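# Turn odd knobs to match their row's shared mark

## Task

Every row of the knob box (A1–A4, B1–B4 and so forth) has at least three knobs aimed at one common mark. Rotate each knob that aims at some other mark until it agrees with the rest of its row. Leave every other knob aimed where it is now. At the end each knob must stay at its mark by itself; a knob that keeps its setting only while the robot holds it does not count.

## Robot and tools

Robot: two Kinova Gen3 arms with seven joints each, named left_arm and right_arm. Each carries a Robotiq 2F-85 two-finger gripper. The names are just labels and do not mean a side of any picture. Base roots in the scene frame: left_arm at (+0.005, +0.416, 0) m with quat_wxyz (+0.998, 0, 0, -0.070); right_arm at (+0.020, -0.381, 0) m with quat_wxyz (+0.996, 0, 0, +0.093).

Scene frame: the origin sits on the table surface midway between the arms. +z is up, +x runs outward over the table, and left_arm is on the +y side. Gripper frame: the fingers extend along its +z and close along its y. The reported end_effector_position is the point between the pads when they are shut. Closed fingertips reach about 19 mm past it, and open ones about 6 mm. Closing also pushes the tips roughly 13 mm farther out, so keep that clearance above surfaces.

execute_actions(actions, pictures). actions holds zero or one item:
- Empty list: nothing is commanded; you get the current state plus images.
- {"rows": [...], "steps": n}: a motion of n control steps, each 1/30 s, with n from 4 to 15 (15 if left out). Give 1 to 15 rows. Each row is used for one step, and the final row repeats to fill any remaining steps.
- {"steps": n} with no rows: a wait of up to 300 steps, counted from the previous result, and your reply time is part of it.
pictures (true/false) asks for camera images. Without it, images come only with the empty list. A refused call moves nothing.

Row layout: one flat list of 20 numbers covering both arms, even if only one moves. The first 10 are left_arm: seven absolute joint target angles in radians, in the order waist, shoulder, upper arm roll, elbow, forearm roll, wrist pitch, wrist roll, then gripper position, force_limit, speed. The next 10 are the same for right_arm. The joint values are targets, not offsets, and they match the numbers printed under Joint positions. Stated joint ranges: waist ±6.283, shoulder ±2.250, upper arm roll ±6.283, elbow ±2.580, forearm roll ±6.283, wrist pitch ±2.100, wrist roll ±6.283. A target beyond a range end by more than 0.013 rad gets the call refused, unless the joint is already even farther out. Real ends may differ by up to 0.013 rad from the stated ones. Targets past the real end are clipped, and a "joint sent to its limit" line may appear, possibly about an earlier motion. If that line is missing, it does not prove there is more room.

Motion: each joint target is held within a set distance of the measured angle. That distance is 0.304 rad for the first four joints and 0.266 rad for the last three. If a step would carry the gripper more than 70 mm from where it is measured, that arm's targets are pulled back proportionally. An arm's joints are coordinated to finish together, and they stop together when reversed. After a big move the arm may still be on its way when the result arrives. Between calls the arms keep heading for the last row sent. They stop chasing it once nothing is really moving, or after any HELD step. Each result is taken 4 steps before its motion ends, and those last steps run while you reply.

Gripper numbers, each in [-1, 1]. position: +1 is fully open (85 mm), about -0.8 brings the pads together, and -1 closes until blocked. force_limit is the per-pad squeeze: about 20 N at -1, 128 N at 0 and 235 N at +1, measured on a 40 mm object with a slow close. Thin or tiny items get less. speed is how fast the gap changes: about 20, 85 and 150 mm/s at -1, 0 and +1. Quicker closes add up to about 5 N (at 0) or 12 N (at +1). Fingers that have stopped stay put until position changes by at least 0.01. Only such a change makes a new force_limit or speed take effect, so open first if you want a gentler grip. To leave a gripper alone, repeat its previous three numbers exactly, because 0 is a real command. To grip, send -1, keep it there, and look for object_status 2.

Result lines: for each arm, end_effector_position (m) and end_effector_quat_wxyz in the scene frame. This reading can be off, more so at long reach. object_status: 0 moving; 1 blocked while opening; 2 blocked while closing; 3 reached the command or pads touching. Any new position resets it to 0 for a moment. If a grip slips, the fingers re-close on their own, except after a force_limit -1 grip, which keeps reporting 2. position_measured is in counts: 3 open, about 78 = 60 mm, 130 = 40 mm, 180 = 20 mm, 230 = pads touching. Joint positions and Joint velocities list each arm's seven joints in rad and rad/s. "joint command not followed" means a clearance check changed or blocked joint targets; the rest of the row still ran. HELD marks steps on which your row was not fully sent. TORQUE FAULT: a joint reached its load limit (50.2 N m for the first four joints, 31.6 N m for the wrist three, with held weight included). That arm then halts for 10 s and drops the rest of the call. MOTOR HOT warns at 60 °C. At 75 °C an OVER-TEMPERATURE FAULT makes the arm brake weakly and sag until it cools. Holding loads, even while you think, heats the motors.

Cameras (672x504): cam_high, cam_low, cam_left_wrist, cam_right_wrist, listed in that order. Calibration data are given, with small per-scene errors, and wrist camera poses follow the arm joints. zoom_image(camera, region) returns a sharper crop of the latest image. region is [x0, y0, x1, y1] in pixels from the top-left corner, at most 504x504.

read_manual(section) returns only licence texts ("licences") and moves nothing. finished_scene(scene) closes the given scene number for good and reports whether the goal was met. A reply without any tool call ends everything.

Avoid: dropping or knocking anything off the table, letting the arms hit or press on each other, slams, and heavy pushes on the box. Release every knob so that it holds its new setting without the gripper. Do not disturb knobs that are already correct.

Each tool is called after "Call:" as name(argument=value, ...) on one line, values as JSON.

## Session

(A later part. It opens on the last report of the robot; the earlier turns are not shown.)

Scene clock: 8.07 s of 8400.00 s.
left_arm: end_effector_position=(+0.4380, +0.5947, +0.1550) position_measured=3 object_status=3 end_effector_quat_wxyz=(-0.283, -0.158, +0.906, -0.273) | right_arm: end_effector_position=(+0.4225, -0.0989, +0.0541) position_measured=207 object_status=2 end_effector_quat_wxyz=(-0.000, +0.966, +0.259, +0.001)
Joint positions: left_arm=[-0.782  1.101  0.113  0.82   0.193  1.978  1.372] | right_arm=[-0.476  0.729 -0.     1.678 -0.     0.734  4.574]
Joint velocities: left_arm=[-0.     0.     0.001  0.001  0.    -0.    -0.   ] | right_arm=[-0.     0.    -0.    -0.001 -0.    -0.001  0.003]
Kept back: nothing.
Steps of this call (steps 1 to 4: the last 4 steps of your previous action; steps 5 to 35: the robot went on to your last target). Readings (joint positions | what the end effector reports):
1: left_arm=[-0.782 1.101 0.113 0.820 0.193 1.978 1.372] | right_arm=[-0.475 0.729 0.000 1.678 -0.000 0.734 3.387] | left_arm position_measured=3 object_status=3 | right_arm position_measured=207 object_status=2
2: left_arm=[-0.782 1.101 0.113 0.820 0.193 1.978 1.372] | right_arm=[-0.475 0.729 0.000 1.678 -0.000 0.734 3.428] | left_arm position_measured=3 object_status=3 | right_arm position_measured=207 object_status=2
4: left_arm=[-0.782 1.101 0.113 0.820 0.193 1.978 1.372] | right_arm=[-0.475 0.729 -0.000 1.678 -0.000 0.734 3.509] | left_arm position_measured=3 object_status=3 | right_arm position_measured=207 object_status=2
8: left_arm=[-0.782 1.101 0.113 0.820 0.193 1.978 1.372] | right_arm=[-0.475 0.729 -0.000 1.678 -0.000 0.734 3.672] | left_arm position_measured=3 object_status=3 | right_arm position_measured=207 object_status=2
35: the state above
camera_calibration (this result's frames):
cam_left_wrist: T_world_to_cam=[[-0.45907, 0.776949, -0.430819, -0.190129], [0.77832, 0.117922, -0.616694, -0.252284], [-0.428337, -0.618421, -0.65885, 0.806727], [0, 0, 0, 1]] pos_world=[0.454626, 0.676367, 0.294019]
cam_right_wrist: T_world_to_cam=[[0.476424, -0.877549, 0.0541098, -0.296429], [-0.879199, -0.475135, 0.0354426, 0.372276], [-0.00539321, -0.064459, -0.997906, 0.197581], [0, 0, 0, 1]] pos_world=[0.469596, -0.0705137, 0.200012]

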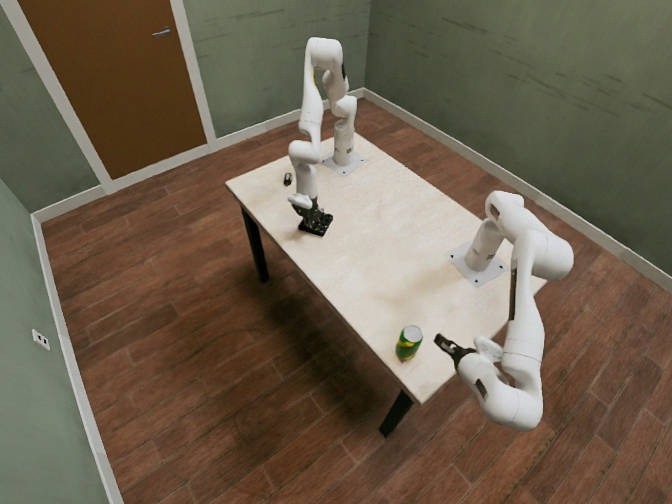

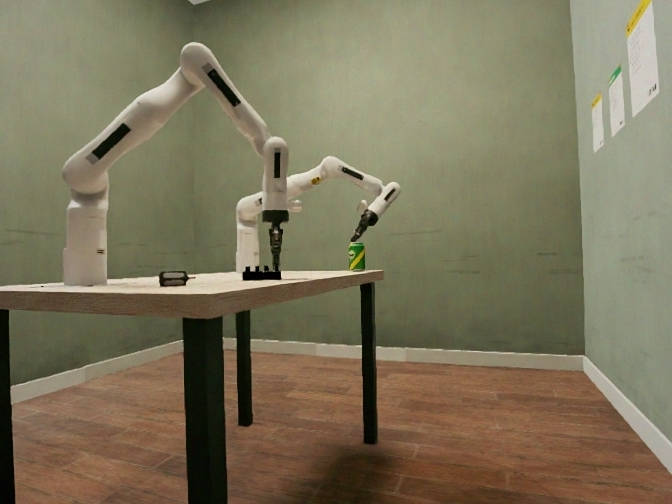

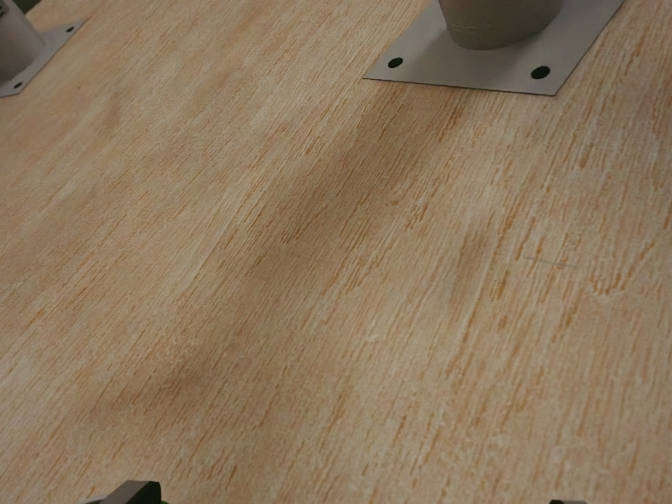

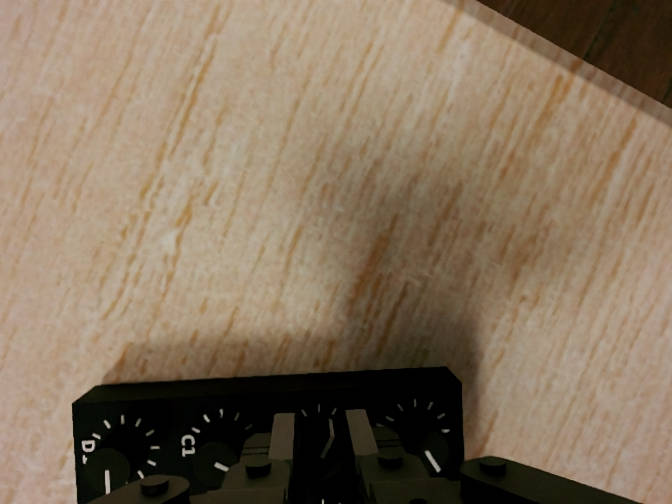

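Call:
execute_actions(actions=[{"rows": [[-0.782,1.101,0.113,0.82,0.193,1.978,1.372,1,-1,0, -0.4754,0.7290,0,1.6783,0,0.7343,4.5744,-0.44,-0.9,0],[-0.782,1.101,0.113,0.82,0.193,1.978,1.372,1,-1,0, -0.4754,0.7290,0,1.6783,0,0.7343,4.5744,-0.44,-0.9,0],[-0.782,1.101,0.113,0.82,0.193,1.978,1.372,1,-1,0, -0.4754,0.7290,0,1.6783,0,0.7343,4.5744,-0.44,-0.9,0],[-0.782,1.101,0.113,0.82,0.193,1.978,1.372,1,-1,0, -0.4754,0.7290,0,1.6783,0,0.7343,4.5744,-0.44,-0.9,0],[-0.782,1.101,0.113,0.82,0.193,1.978,1.372,1,-1,0, -0.4754,0.7290,0,1.6783,0,0.7343,4.5744,-0.44,-0.9,0],[-0.782,1.101,0.113,0.82,0.193,1.978,1.372,1,-1,0, -0.4754,0.7290,0,1.6783,0,0.7343,4.5744,-0.44,-0.9,0],[-0.782,1.101,0.113,0.82,0.193,1.978,1.372,1,-1,0, -0.4754,0.7078,0,1.6708,0,0.763,4.5744,-0.44,-0.9,0],[-0.782,1.101,0.113,0.82,0.193,1.978,1.372,1,-1,0, -0.4754,0.7078,0,1.6708,0,0.763,4.5744,-0.44,-0.9,0],[-0.782,1.101,0.113,0.82,0.193,1.978,1.372,1,-1,0, -0.4754,0.7078,0,1.6708,0,0.763,4.5744,-0.44,-0.9,0],[-0.782,1.101,0.113,0.82,0.193,1.978,1.372,1,-1,0, -0.4754,0.7078,0,1.6708,0,0.763,4.5744,-0.44,-0.9,0],[-0.782,1.101,0.113,0.82,0.193,1.978,1.372,1,-1,0, -0.4754,0.7078,0,1.6708,0,0.763,4.5744,-0.44,-0.9,0],[-0.782,1.101,0.113,0.82,0.193,1.978,1.372,1,-1,0, -0.427,0.6701,0,1.7758,0,0.6957,4.6229,-0.44,-0.9,0]], "steps": 15}])

Call:
execute_actions(actions=[{"steps": 20}], pictures=true)

Call:
zoom_image(camera="cam_right_wrist", region=[170, 280, 410, 504])

Call:
zoom_image(camera="cam_low", region=[245, 240, 290, 285])

Scene clock: 9.43 s of 8400.00 s.
left_arm: end_effector_position=(+0.4380, +0.5947, +0.1550) position_measured=3 object_status=3 end_effector_quat_wxyz=(-0.283, -0.158, +0.906, -0.273) | right_arm: end_effector_position=(+0.4224, -0.0994, +0.0651) position_measured=185 object_status=0 end_effector_quat_wxyz=(-0.000, +0.966, +0.259, +0.000)
Joint positions: left_arm=[-0.782  1.101  0.113  0.82   0.193  1.978  1.372] | right_arm=[-0.475  0.71   0.     1.671  0.     0.76   4.574]
Joint velocities: left_arm=[ 0.     0.    -0.     0.001  0.001  0.     0.001] | right_arm=[ 0.001 -0.021  0.001 -0.019  0.     0.054  0.   ]
Steps of this call (steps 1 to 30: the robot went on to your last target; steps 31 to 41: the first 11 steps of this action). Readings (joint positions | what the end effector reports):
31: left_arm=[-0.782 1.101 0.113 0.820 0.193 1.978 1.372] | right_arm=[-0.476 0.729 -0.000 1.678 -0.000 0.734 4.574] | left_arm position_measured=3 object_status=3 | right_arm position_measured=207 object_status=0
32: left_arm=[-0.782 1.101 0.113 0.820 0.193 1.978 1.372] | right_arm=[-0.476 0.729 -0.000 1.678 -0.000 0.734 4.574] | left_arm position_measured=3 object_status=3 | right_arm position_measured=206 object_status=0
34: left_arm=[-0.782 1.101 0.113 0.820 0.193 1.978 1.372] | right_arm=[-0.476 0.729 -0.000 1.678 -0.000 0.734 4.574] | left_arm position_measured=3 object_status=3 | right_arm position_measured=195 object_status=0
38: left_arm=[-0.782 1.101 0.113 0.820 0.193 1.978 1.372] | right_arm=[-0.475 0.722 -0.000 1.677 0.000 0.742 4.574] | left_arm position_measured=3 object_status=3 | right_arm position_measured=186 object_status=0
41: the state above

Scene clock: 10.10 s of 8400.00 s.
left_arm: end_effector_position=(+0.4380, +0.5947, +0.1550) position_measured=3 object_status=3 end_effector_quat_wxyz=(-0.283, -0.158, +0.906, -0.273) | right_arm: end_effector_position=(+0.4124, -0.1355, +0.0619) position_measured=185 object_status=3 end_effector_quat_wxyz=(+0.000, +0.966, +0.259, -0.000)
Joint positions: left_arm=[-0.782  1.101  0.113  0.82   0.193  1.978  1.372] | right_arm=[-0.427  0.67   0.     1.776  0.     0.696  4.623]
Joint velocities: left_arm=[-0.     0.     0.     0.001 -0.    -0.     0.   ] | right_arm=[ 0.001 -0.001  0.     0.    -0.    -0.001 -0.002]
Kept back: nothing.
Steps of this call (steps 1 to 4: the last 4 steps of your previous action; steps 5 to 20: the robot went on to your last target). Readings (joint positions | what the end effector reports):
1: left_arm=[-0.782 1.101 0.113 0.820 0.193 1.978 1.372] | right_arm=[-0.475 0.708 -0.000 1.672 -0.000 0.761 4.575] | left_arm position_measured=3 object_status=3 | right_arm position_measured=185 object_status=0
2: left_arm=[-0.782 1.101 0.113 0.820 0.193 1.978 1.372] | right_arm=[-0.472 0.705 -0.001 1.677 -0.000 0.758 4.577] | left_arm position_measured=3 object_status=3 | right_arm position_measured=185 object_status=0
4: left_arm=[-0.782 1.101 0.113 0.820 0.193 1.978 1.372] | right_arm=[-0.458 0.693 -0.002 1.703 -0.001 0.740 4.589] | left_arm position_measured=3 object_status=3 | right_arm position_measured=185 object_status=0
8: left_arm=[-0.782 1.101 0.113 0.820 0.193 1.978 1.372] | right_arm=[-0.431 0.673 0.001 1.768 0.000 0.701 4.620] | left_arm position_measured=3 object_status=3 | right_arm position_measured=185 object_status=3
20: the state above
camera_calibration (this result's frames):
cam_left_wrist: T_world_to_cam=[[-0.45907, 0.776949, -0.430819, -0.190129], [0.77832, 0.117922, -0.616694, -0.252284], [-0.428337, -0.618421, -0.65885, 0.806727], [0, 0, 0, 1]] pos_world=[0.454626, 0.676367, 0.294019]
cam_right_wrist: T_world_to_cam=[[0.476336, -0.877557, 0.0547603, -0.324216], [-0.879241, -0.474954, 0.0367895, 0.345684], [-0.00627625, -0.0656716, -0.997822, 0.203132], [0, 0, 0, 1]] pos_world=[0.45965, -0.106994, 0.207726]

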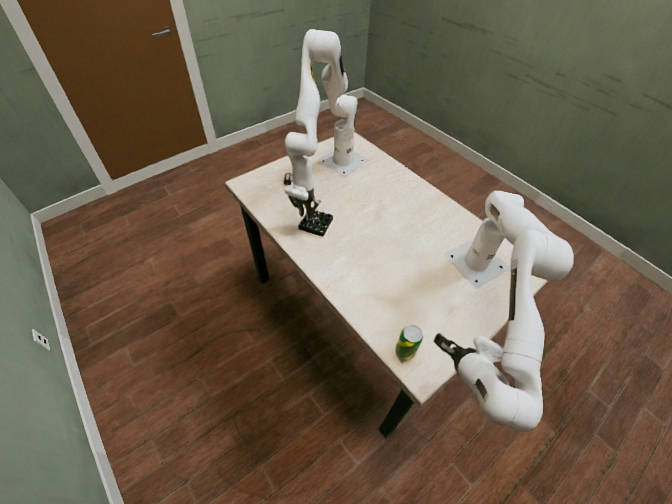

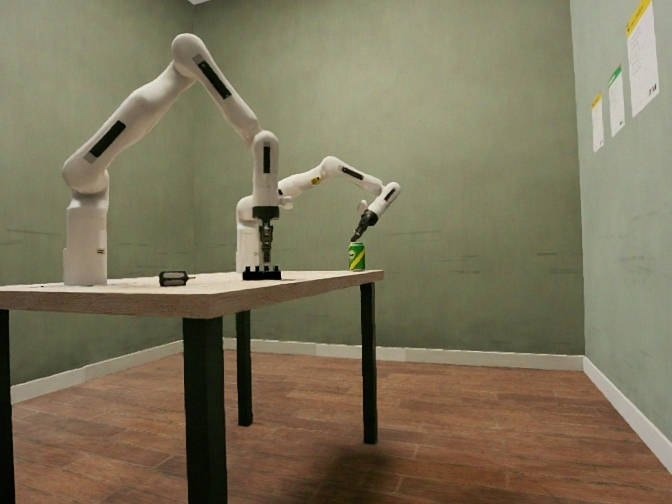

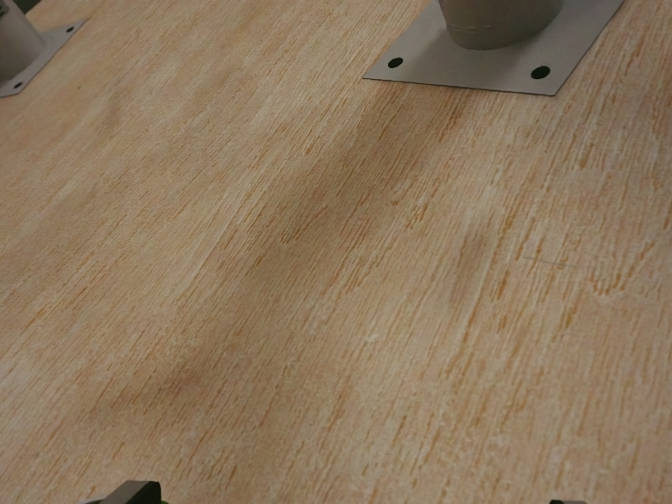

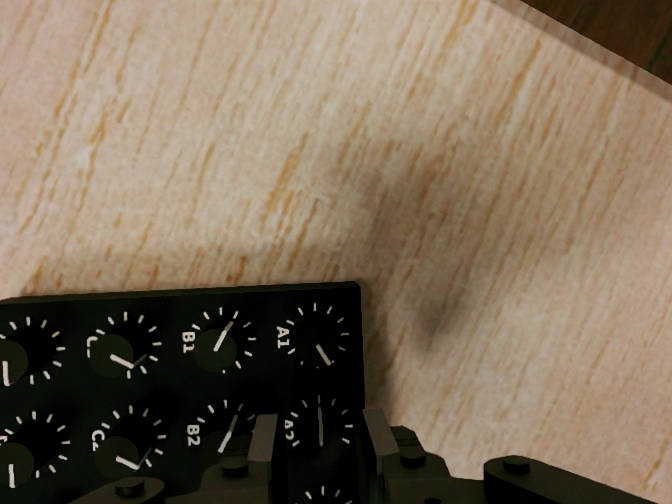

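Region (170, 280, 410, 504) of cam_right_wrist's 672x504 image, scaled by 2.100; it fills the top 470 rows of this view, and the rest is white.

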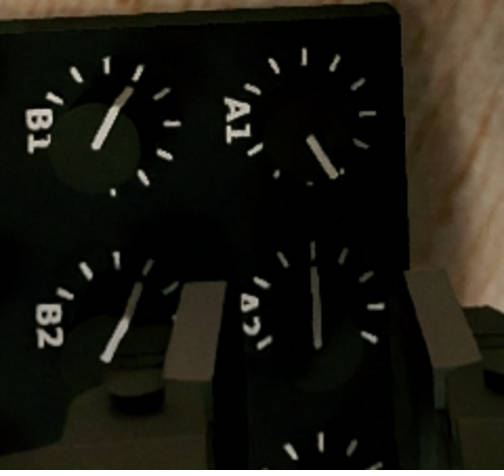

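Region (245, 240, 290, 285) of cam_low's 672x504 image, scaled by 11.200, with more detail than that image has.

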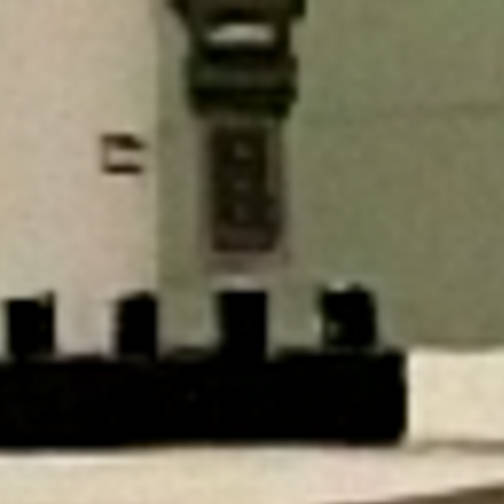

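Call:
execute_actions(actions=[{"rows": [[-0.782,1.101,0.113,0.82,0.193,1.978,1.372,1,-1,0, -0.427,0.6776,0,1.7784,0,0.6856,4.6229,-0.44,-0.9,0],[-0.782,1.101,0.113,0.82,0.193,1.978,1.372,1,-1,0, -0.427,0.6851,0,1.781,0,0.6755,4.6229,-0.44,-0.9,0],[-0.782,1.101,0.113,0.82,0.193,1.978,1.372,1,-1,0, -0.427,0.6851,0,1.781,0,0.6755,4.6229,-0.44,-0.9,0],[-0.782,1.101,0.113,0.82,0.193,1.978,1.372,1,-1,0, -0.427,0.6851,0,1.781,0,0.6755,4.6229,-0.44,-0.9,0],[-0.782,1.101,0.113,0.82,0.193,1.978,1.372,1,-1,0, -0.427,0.6851,0,1.781,0,0.6755,4.6229,-1,-0.9,-0.8]], "steps": 15}])

Call:
execute_actions(actions=[{"steps": 9}])

Scene clock: 10.80 s of 8400.00 s.
left_arm: end_effector_position=(+0.4380, +0.5947, +0.1550) position_measured=3 object_status=3 end_effector_quat_wxyz=(-0.283, -0.158, +0.906, -0.273) | right_arm: end_effector_position=(+0.4125, -0.1355, +0.0541) position_measured=198 object_status=0 end_effector_quat_wxyz=(-0.000, +0.966, +0.259, +0.000)
Joint positions: left_arm=[-0.782  1.101  0.113  0.82   0.193  1.978  1.372] | right_arm=[-0.427  0.685 -0.     1.781  0.     0.676  4.623]
Joint velocities: left_arm=[ 0.     0.001  0.    -0.001  0.     0.    -0.001] | right_arm=[-0.001  0.002  0.    -0.001 -0.    -0.    -0.002]
Steps of this call (steps 1 to 10: the robot went on to your last target; steps 11 to 21: the first 11 steps of this action). Readings (joint positions | what the end effector reports):
11: left_arm=[-0.782 1.101 0.113 0.820 0.193 1.978 1.372] | right_arm=[-0.427 0.671 0.000 1.776 -0.000 0.695 4.623] | left_arm position_measured=3 object_status=3 | right_arm position_measured=185 object_status=3
12: left_arm=[-0.782 1.101 0.113 0.820 0.193 1.978 1.372] | right_arm=[-0.427 0.675 0.000 1.777 0.000 0.690 4.623] | left_arm position_measured=3 object_status=3 | right_arm position_measured=185 object_status=3
14: left_arm=[-0.782 1.101 0.113 0.820 0.193 1.978 1.372] | right_arm=[-0.427 0.682 0.000 1.780 0.000 0.680 4.623] | left_arm position_measured=3 object_status=3 | right_arm position_measured=185 object_status=3
18: left_arm=[-0.782 1.101 0.113 0.820 0.193 1.978 1.372] | right_arm=[-0.427 0.684 -0.000 1.781 -0.000 0.676 4.623] | left_arm position_measured=3 object_status=3 | right_arm position_measured=189 object_status=0
21: the state above

Scene clock: 11.10 s of 8400.00 s.
left_arm: end_effector_position=(+0.4380, +0.5947, +0.1550) position_measured=3 object_status=3 end_effector_quat_wxyz=(-0.283, -0.158, +0.906, -0.273) | right_arm: end_effector_position=(+0.4126, -0.1356, +0.0541) position_measured=207 object_status=2 end_effector_quat_wxyz=(+0.000, +0.966, +0.259, +0.000)
Joint positions: left_arm=[-0.782  1.101  0.113  0.82   0.193  1.978  1.372] | right_arm=[-0.427  0.685  0.     1.781  0.     0.676  4.623]
Joint velocities: left_arm=[ 0.001 -0.001  0.001 -0.001 -0.    -0.    -0.001] | right_arm=[-0.001 -0.     0.     0.001  0.    -0.001 -0.002]
Kept back: nothing.
Steps of this call (steps 1 to 4: the last 4 steps of your previous action; steps 5 to 9: the robot went on to your last target). Readings (joint positions | what the end effector reports):
1: left_arm=[-0.782 1.101 0.113 0.820 0.193 1.978 1.372] | right_arm=[-0.427 0.685 0.000 1.781 0.000 0.676 4.623] | left_arm position_measured=3 object_status=3 | right_arm position_measured=201 object_status=0
2: left_arm=[-0.782 1.101 0.113 0.820 0.193 1.978 1.372] | right_arm=[-0.427 0.685 0.000 1.781 0.000 0.676 4.623] | left_arm position_measured=3 object_status=3 | right_arm position_measured=203 object_status=0
4: left_arm=[-0.782 1.101 0.113 0.820 0.193 1.978 1.372] | right_arm=[-0.427 0.685 0.000 1.781 0.000 0.676 4.623] | left_arm position_measured=3 object_status=3 | right_arm position_measured=207 object_status=0
8: left_arm=[-0.782 1.101 0.113 0.820 0.193 1.978 1.372] | right_arm=[-0.427 0.685 0.000 1.781 0.000 0.676 4.623] | left_arm position_measured=3 object_status=3 | right_arm position_measured=207 object_status=0
9: the state above

Call:
execute_actions(actions=[{"rows": [[-0.782,1.101,0.113,0.82,0.193,1.978,1.372,1,-1,0, -0.427,0.6851,0,1.781,0,0.6755,2.005,-1,-0.9,-0.8]], "steps": 15}])

Call:
execute_actions(actions=[{"steps": 61}])

Scene clock: 11.57 s of 8400.00 s.
left_arm: end_effector_position=(+0.4380, +0.5947, +0.1550) position_measured=3 object_status=3 end_effector_quat_wxyz=(-0.283, -0.158, +0.906, -0.273) | right_arm: end_effector_position=(+0.4126, -0.1357, +0.0541) position_measured=207 object_status=2 end_effector_quat_wxyz=(+0.000, +0.996, +0.090, +0.000)
Joint positions: left_arm=[-0.782  1.101  0.113  0.82   0.193  1.978  1.372] | right_arm=[-0.427  0.685  0.     1.781  0.     0.676  4.28 ]
Joint velocities: left_arm=[ 0.001 -0.002 -0.001  0.     0.     0.     0.001] | right_arm=[ 0.    -0.     0.001 -0.001  0.    -0.    -1.214]
Steps of this call (steps 1 to 3: the robot went on to your last target; steps 4 to 14: the first 11 steps of this action). Readings (joint positions | what the end effector reports):
4: left_arm=[-0.782 1.101 0.113 0.820 0.193 1.978 1.372] | right_arm=[-0.427 0.685 0.000 1.781 0.000 0.676 4.621] | left_arm position_measured=3 object_status=3 | right_arm position_measured=207 object_status=2
5: left_arm=[-0.782 1.101 0.113 0.820 0.193 1.978 1.372] | right_arm=[-0.427 0.685 0.000 1.781 0.000 0.676 4.612] | left_arm position_measured=3 object_status=3 | right_arm position_measured=207 object_status=2
7: left_arm=[-0.782 1.101 0.113 0.820 0.193 1.978 1.372] | right_arm=[-0.427 0.685 0.000 1.781 0.000 0.676 4.561] | left_arm position_measured=3 object_status=3 | right_arm position_measured=207 object_status=2
11: left_arm=[-0.782 1.101 0.113 0.820 0.193 1.978 1.372] | right_arm=[-0.427 0.685 0.000 1.781 0.000 0.676 4.402] | left_arm position_measured=3 object_status=3 | right_arm position_measured=207 object_status=2
14: the state above

Scene clock: 13.60 s of 8400.00 s.
left_arm: end_effector_position=(+0.4380, +0.5947, +0.1550) position_measured=3 object_status=3 end_effector_quat_wxyz=(-0.283, -0.158, +0.906, -0.273) | right_arm: end_effector_position=(+0.4120, -0.1361, +0.0541) position_measured=207 object_status=2 end_effector_quat_wxyz=(-0.001, -0.500, +0.866, -0.000)
Joint positions: left_arm=[-0.782  1.101  0.113  0.82   0.193  1.978  1.372] | right_arm=[-0.427  0.685  0.     1.782  0.     0.677  2.005]
Joint velocities: left_arm=[ 0.001 -0.     0.001  0.001  0.001  0.001 -0.   ] | right_arm=[ 0.001  0.    -0.001  0.    -0.    -0.001 -0.003]
Kept back: nothing.
Steps of this call (steps 1 to 4: the last 4 steps of your previous action; steps 5 to 61: the robot went on to your last target). Readings (joint positions | what the end effector reports):
1: left_arm=[-0.782 1.101 0.113 0.820 0.193 1.978 1.372] | right_arm=[-0.427 0.685 0.000 1.781 0.000 0.676 4.239] | left_arm position_measured=3 object_status=3 | right_arm position_measured=207 object_status=2
2: left_arm=[-0.782 1.101 0.113 0.820 0.193 1.978 1.372] | right_arm=[-0.427 0.685 0.000 1.781 0.000 0.676 4.198] | left_arm position_measured=3 object_status=3 | right_arm position_measured=207 object_status=2
4: left_arm=[-0.782 1.101 0.113 0.820 0.193 1.978 1.372] | right_arm=[-0.427 0.685 0.000 1.781 0.000 0.676 4.117] | left_arm position_measured=3 object_status=3 | right_arm position_measured=207 object_status=2
8: left_arm=[-0.782 1.101 0.113 0.820 0.193 1.978 1.372] | right_arm=[-0.427 0.685 0.000 1.781 0.000 0.676 3.955] | left_arm position_measured=3 object_status=3 | right_arm position_measured=207 object_status=2
61: the state above

Call:
execute_actions(actions=[{"rows": [[-0.782,1.101,0.113,0.82,0.193,1.978,1.372,1,-1,0, -0.427,0.6851,0,1.781,0,0.6755,2.005,-0.5,-0.9,0],[-0.782,1.101,0.113,0.82,0.193,1.978,1.372,1,-1,0, -0.427,0.6851,0,1.781,0,0.6755,2.005,-0.5,-0.9,0],[-0.782,1.101,0.113,0.82,0.193,1.978,1.372,1,-1,0, -0.427,0.6851,0,1.781,0,0.6755,2.005,-0.5,-0.9,0],[-0.782,1.101,0.113,0.82,0.193,1.978,1.372,1,-1,0, -0.427,0.6851,0,1.781,0,0.6755,2.005,-0.5,-0.9,0],[-0.782,1.101,0.113,0.82,0.193,1.978,1.372,1,-1,0, -0.427,0.6851,0,1.781,0,0.6755,2.005,-0.5,-0.9,0],[-0.782,1.101,0.113,0.82,0.193,1.978,1.372,1,-1,0, -0.427,0.6851,0,1.781,0,0.6755,2.005,-0.5,-0.9,0],[-0.782,1.101,0.113,0.82,0.193,1.978,1.372,1,-1,0, -0.427,0.6626,0,1.773,0,0.706,2.005,-0.5,-0.9,0],[-0.782,1.101,0.113,0.82,0.193,1.978,1.372,1,-1,0, -0.427,0.6626,0,1.773,0,0.706,2.005,-0.5,-0.9,0],[-0.782,1.101,0.113,0.82,0.193,1.978,1.372,1,-1,0, -0.427,0.6626,0,1.773,0,0.706,2.005,-0.5,-0.9,0],[-0.782,1.101,0.113,0.82,0.193,1.978,1.372,1,-1,0, -0.427,0.6626,0,1.773,0,0.706,2.005,-0.5,-0.9,0],[-0.782,1.101,0.113,0.82,0.193,1.978,1.372,1,-1,0, -0.5568,0.5861,0,1.4969,0,1.0586,1.875,-0.5,-0.9,0]], "steps": 15}])

Call:
execute_actions(actions=[{"steps": 24}], pictures=true)

Scene clock: 14.37 s of 8400.00 s.
left_arm: end_effector_position=(+0.4380, +0.5947, +0.1550) position_measured=3 object_status=3 end_effector_quat_wxyz=(-0.283, -0.158, +0.906, -0.273) | right_arm: end_effector_position=(+0.4127, -0.1351, +0.0656) position_measured=192 object_status=0 end_effector_quat_wxyz=(+0.000, -0.500, +0.866, -0.000)
Joint positions: left_arm=[-0.782  1.101  0.113  0.82   0.193  1.978  1.372] | right_arm=[-0.428  0.664  0.     1.772  0.     0.705  2.005]
Joint velocities: left_arm=[ 0.    -0.     0.     0.     0.     0.    -0.001] | right_arm=[-0.052 -0.064  0.018 -0.094  0.007  0.182 -0.033]
Steps of this call (steps 1 to 12: the robot went on to your last target; steps 13 to 23: the first 11 steps of this action). Readings (joint positions | what the end effector reports):
13: left_arm=[-0.782 1.101 0.113 0.820 0.193 1.978 1.372] | right_arm=[-0.427 0.685 0.000 1.782 0.000 0.677 2.005] | left_arm position_measured=3 object_status=3 | right_arm position_measured=207 object_status=0
14: left_arm=[-0.782 1.101 0.113 0.820 0.193 1.978 1.372] | right_arm=[-0.427 0.685 0.000 1.782 0.000 0.676 2.005] | left_arm position_measured=3 object_status=3 | right_arm position_measured=206 object_status=0
16: left_arm=[-0.782 1.101 0.113 0.820 0.193 1.978 1.372] | right_arm=[-0.427 0.685 0.000 1.781 0.000 0.676 2.005] | left_arm position_measured=3 object_status=3 | right_arm position_measured=197 object_status=0
20: left_arm=[-0.782 1.101 0.113 0.820 0.193 1.978 1.372] | right_arm=[-0.427 0.678 -0.000 1.779 -0.000 0.684 2.005] | left_arm position_measured=3 object_status=3 | right_arm position_measured=192 object_status=0
23: the state above

Scene clock: 15.17 s of 8400.00 s.
left_arm: end_effector_position=(+0.4380, +0.5947, +0.1550) position_measured=3 object_status=3 end_effector_quat_wxyz=(-0.283, -0.158, +0.906, -0.273) | right_arm: end_effector_position=(+0.4098, -0.0571, +0.1700) position_measured=192 object_status=3 end_effector_quat_wxyz=(-0.000, -0.500, +0.866, +0.000)
Joint positions: left_arm=[-0.782  1.101  0.113  0.82   0.193  1.978  1.372] | right_arm=[-0.557  0.586 -0.     1.497 -0.     1.059  1.875]
Joint velocities: left_arm=[-0.001  0.     0.     0.001 -0.001  0.001 -0.   ] | right_arm=[-0.001  0.     0.    -0.001  0.     0.    -0.   ]
Kept back: nothing.
Steps of this call (steps 1 to 4: the last 4 steps of your previous action; steps 5 to 24: the robot went on to your last target). Readings (joint positions | what the end effector reports):
1: left_arm=[-0.782 1.101 0.113 0.820 0.193 1.978 1.372] | right_arm=[-0.431 0.661 0.001 1.767 0.000 0.713 2.002] | left_arm position_measured=3 object_status=3 | right_arm position_measured=192 object_status=0
2: left_arm=[-0.782 1.101 0.113 0.820 0.193 1.978 1.372] | right_arm=[-0.436 0.656 0.001 1.756 0.000 0.726 1.997] | left_arm position_measured=3 object_status=3 | right_arm position_measured=192 object_status=0
4: left_arm=[-0.782 1.101 0.113 0.820 0.193 1.978 1.372] | right_arm=[-0.456 0.643 0.002 1.717 0.001 0.767 1.979] | left_arm position_measured=3 object_status=3 | right_arm position_measured=192 object_status=3
8: left_arm=[-0.782 1.101 0.113 0.820 0.193 1.978 1.372] | right_arm=[-0.509 0.614 0.000 1.602 0.000 0.906 1.925] | left_arm position_measured=3 object_status=3 | right_arm position_measured=192 object_status=3
24: the state above
camera_calibration (this result's frames):
cam_left_wrist: T_world_to_cam=[[-0.45907, 0.776949, -0.430819, -0.190129], [0.77832, 0.117922, -0.616694, -0.252284], [-0.428337, -0.618421, -0.65885, 0.806727], [0, 0, 0, 1]] pos_world=[0.454626, 0.676367, 0.294018]
cam_right_wrist: T_world_to_cam=[[-0.851089, 0.522158, 0.0547585, 0.363781], [0.524304, 0.85074, 0.0366893, -0.122787], [-0.0274276, 0.0599359, -0.997825, 0.331923], [0, 0, 0, 1]] pos_world=[0.383092, -0.105385, 0.315786]

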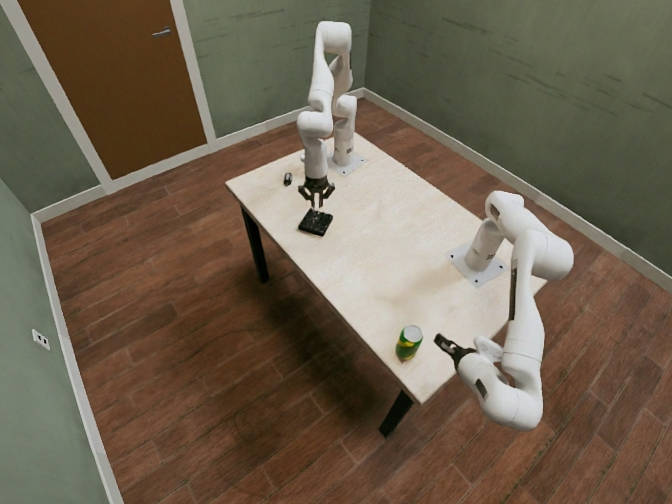

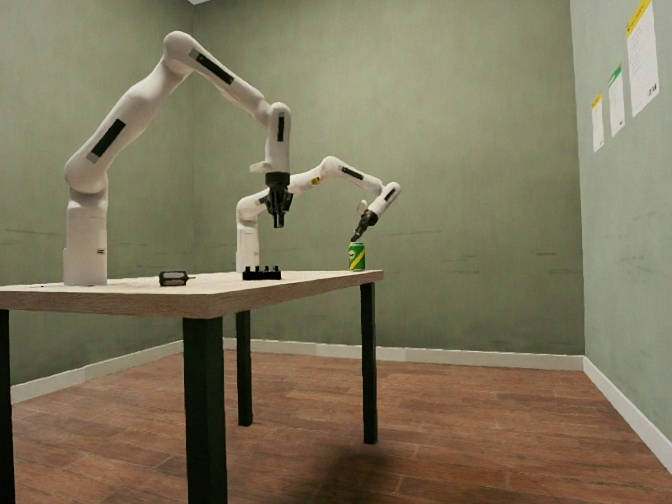

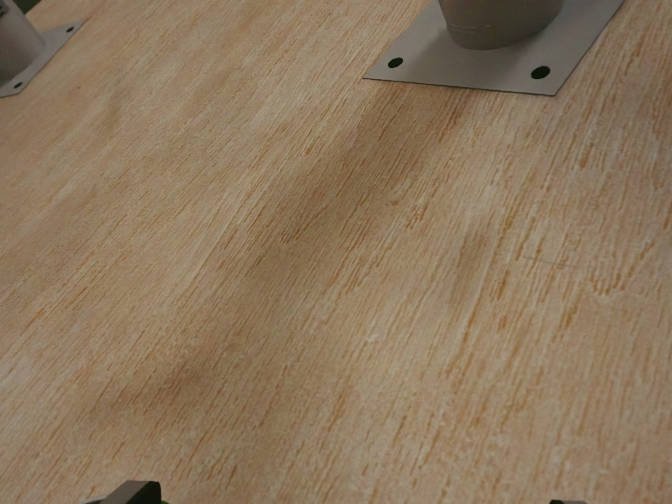

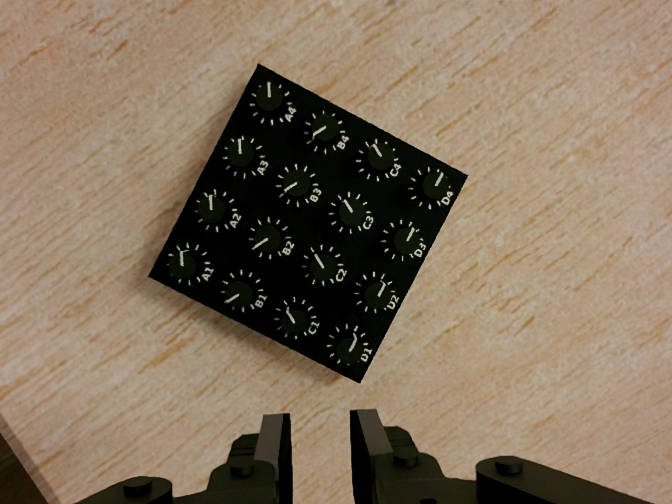

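Call:
zoom_image(camera="cam_right_wrist", region=[140, 60, 480, 390])

Call:
zoom_image(camera="cam_right_wrist", region=[150, 120, 340, 330])

Region (140, 60, 480, 390) of cam_right_wrist's 672x504 image, scaled by 1.482; it fills the top 489 rows of this view, and the rest is white.

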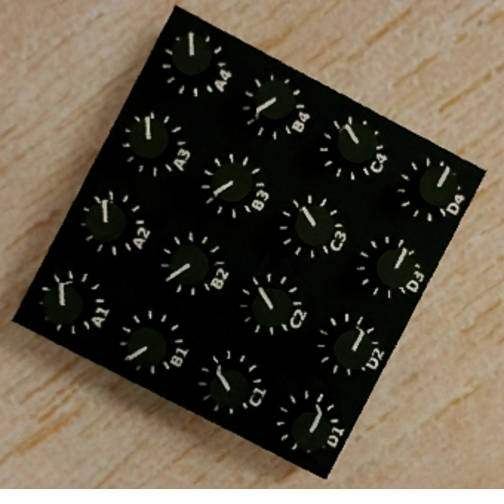

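Region (150, 120, 340, 330) of cam_right_wrist's 672x504 image, scaled by 2.400; it fills the left 456 columns of this view, and the rest is white.

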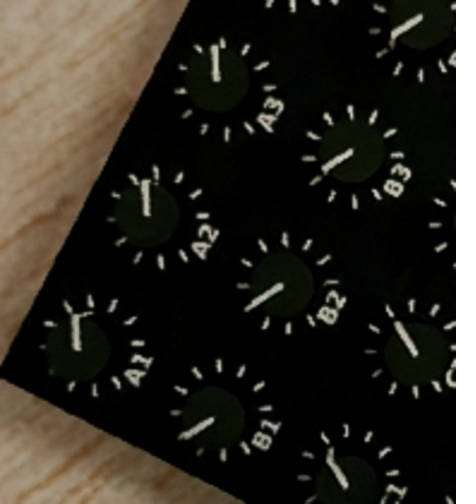

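All rows match.

Call:
finished_scene(scene=2)

The scene is finished: the task was done.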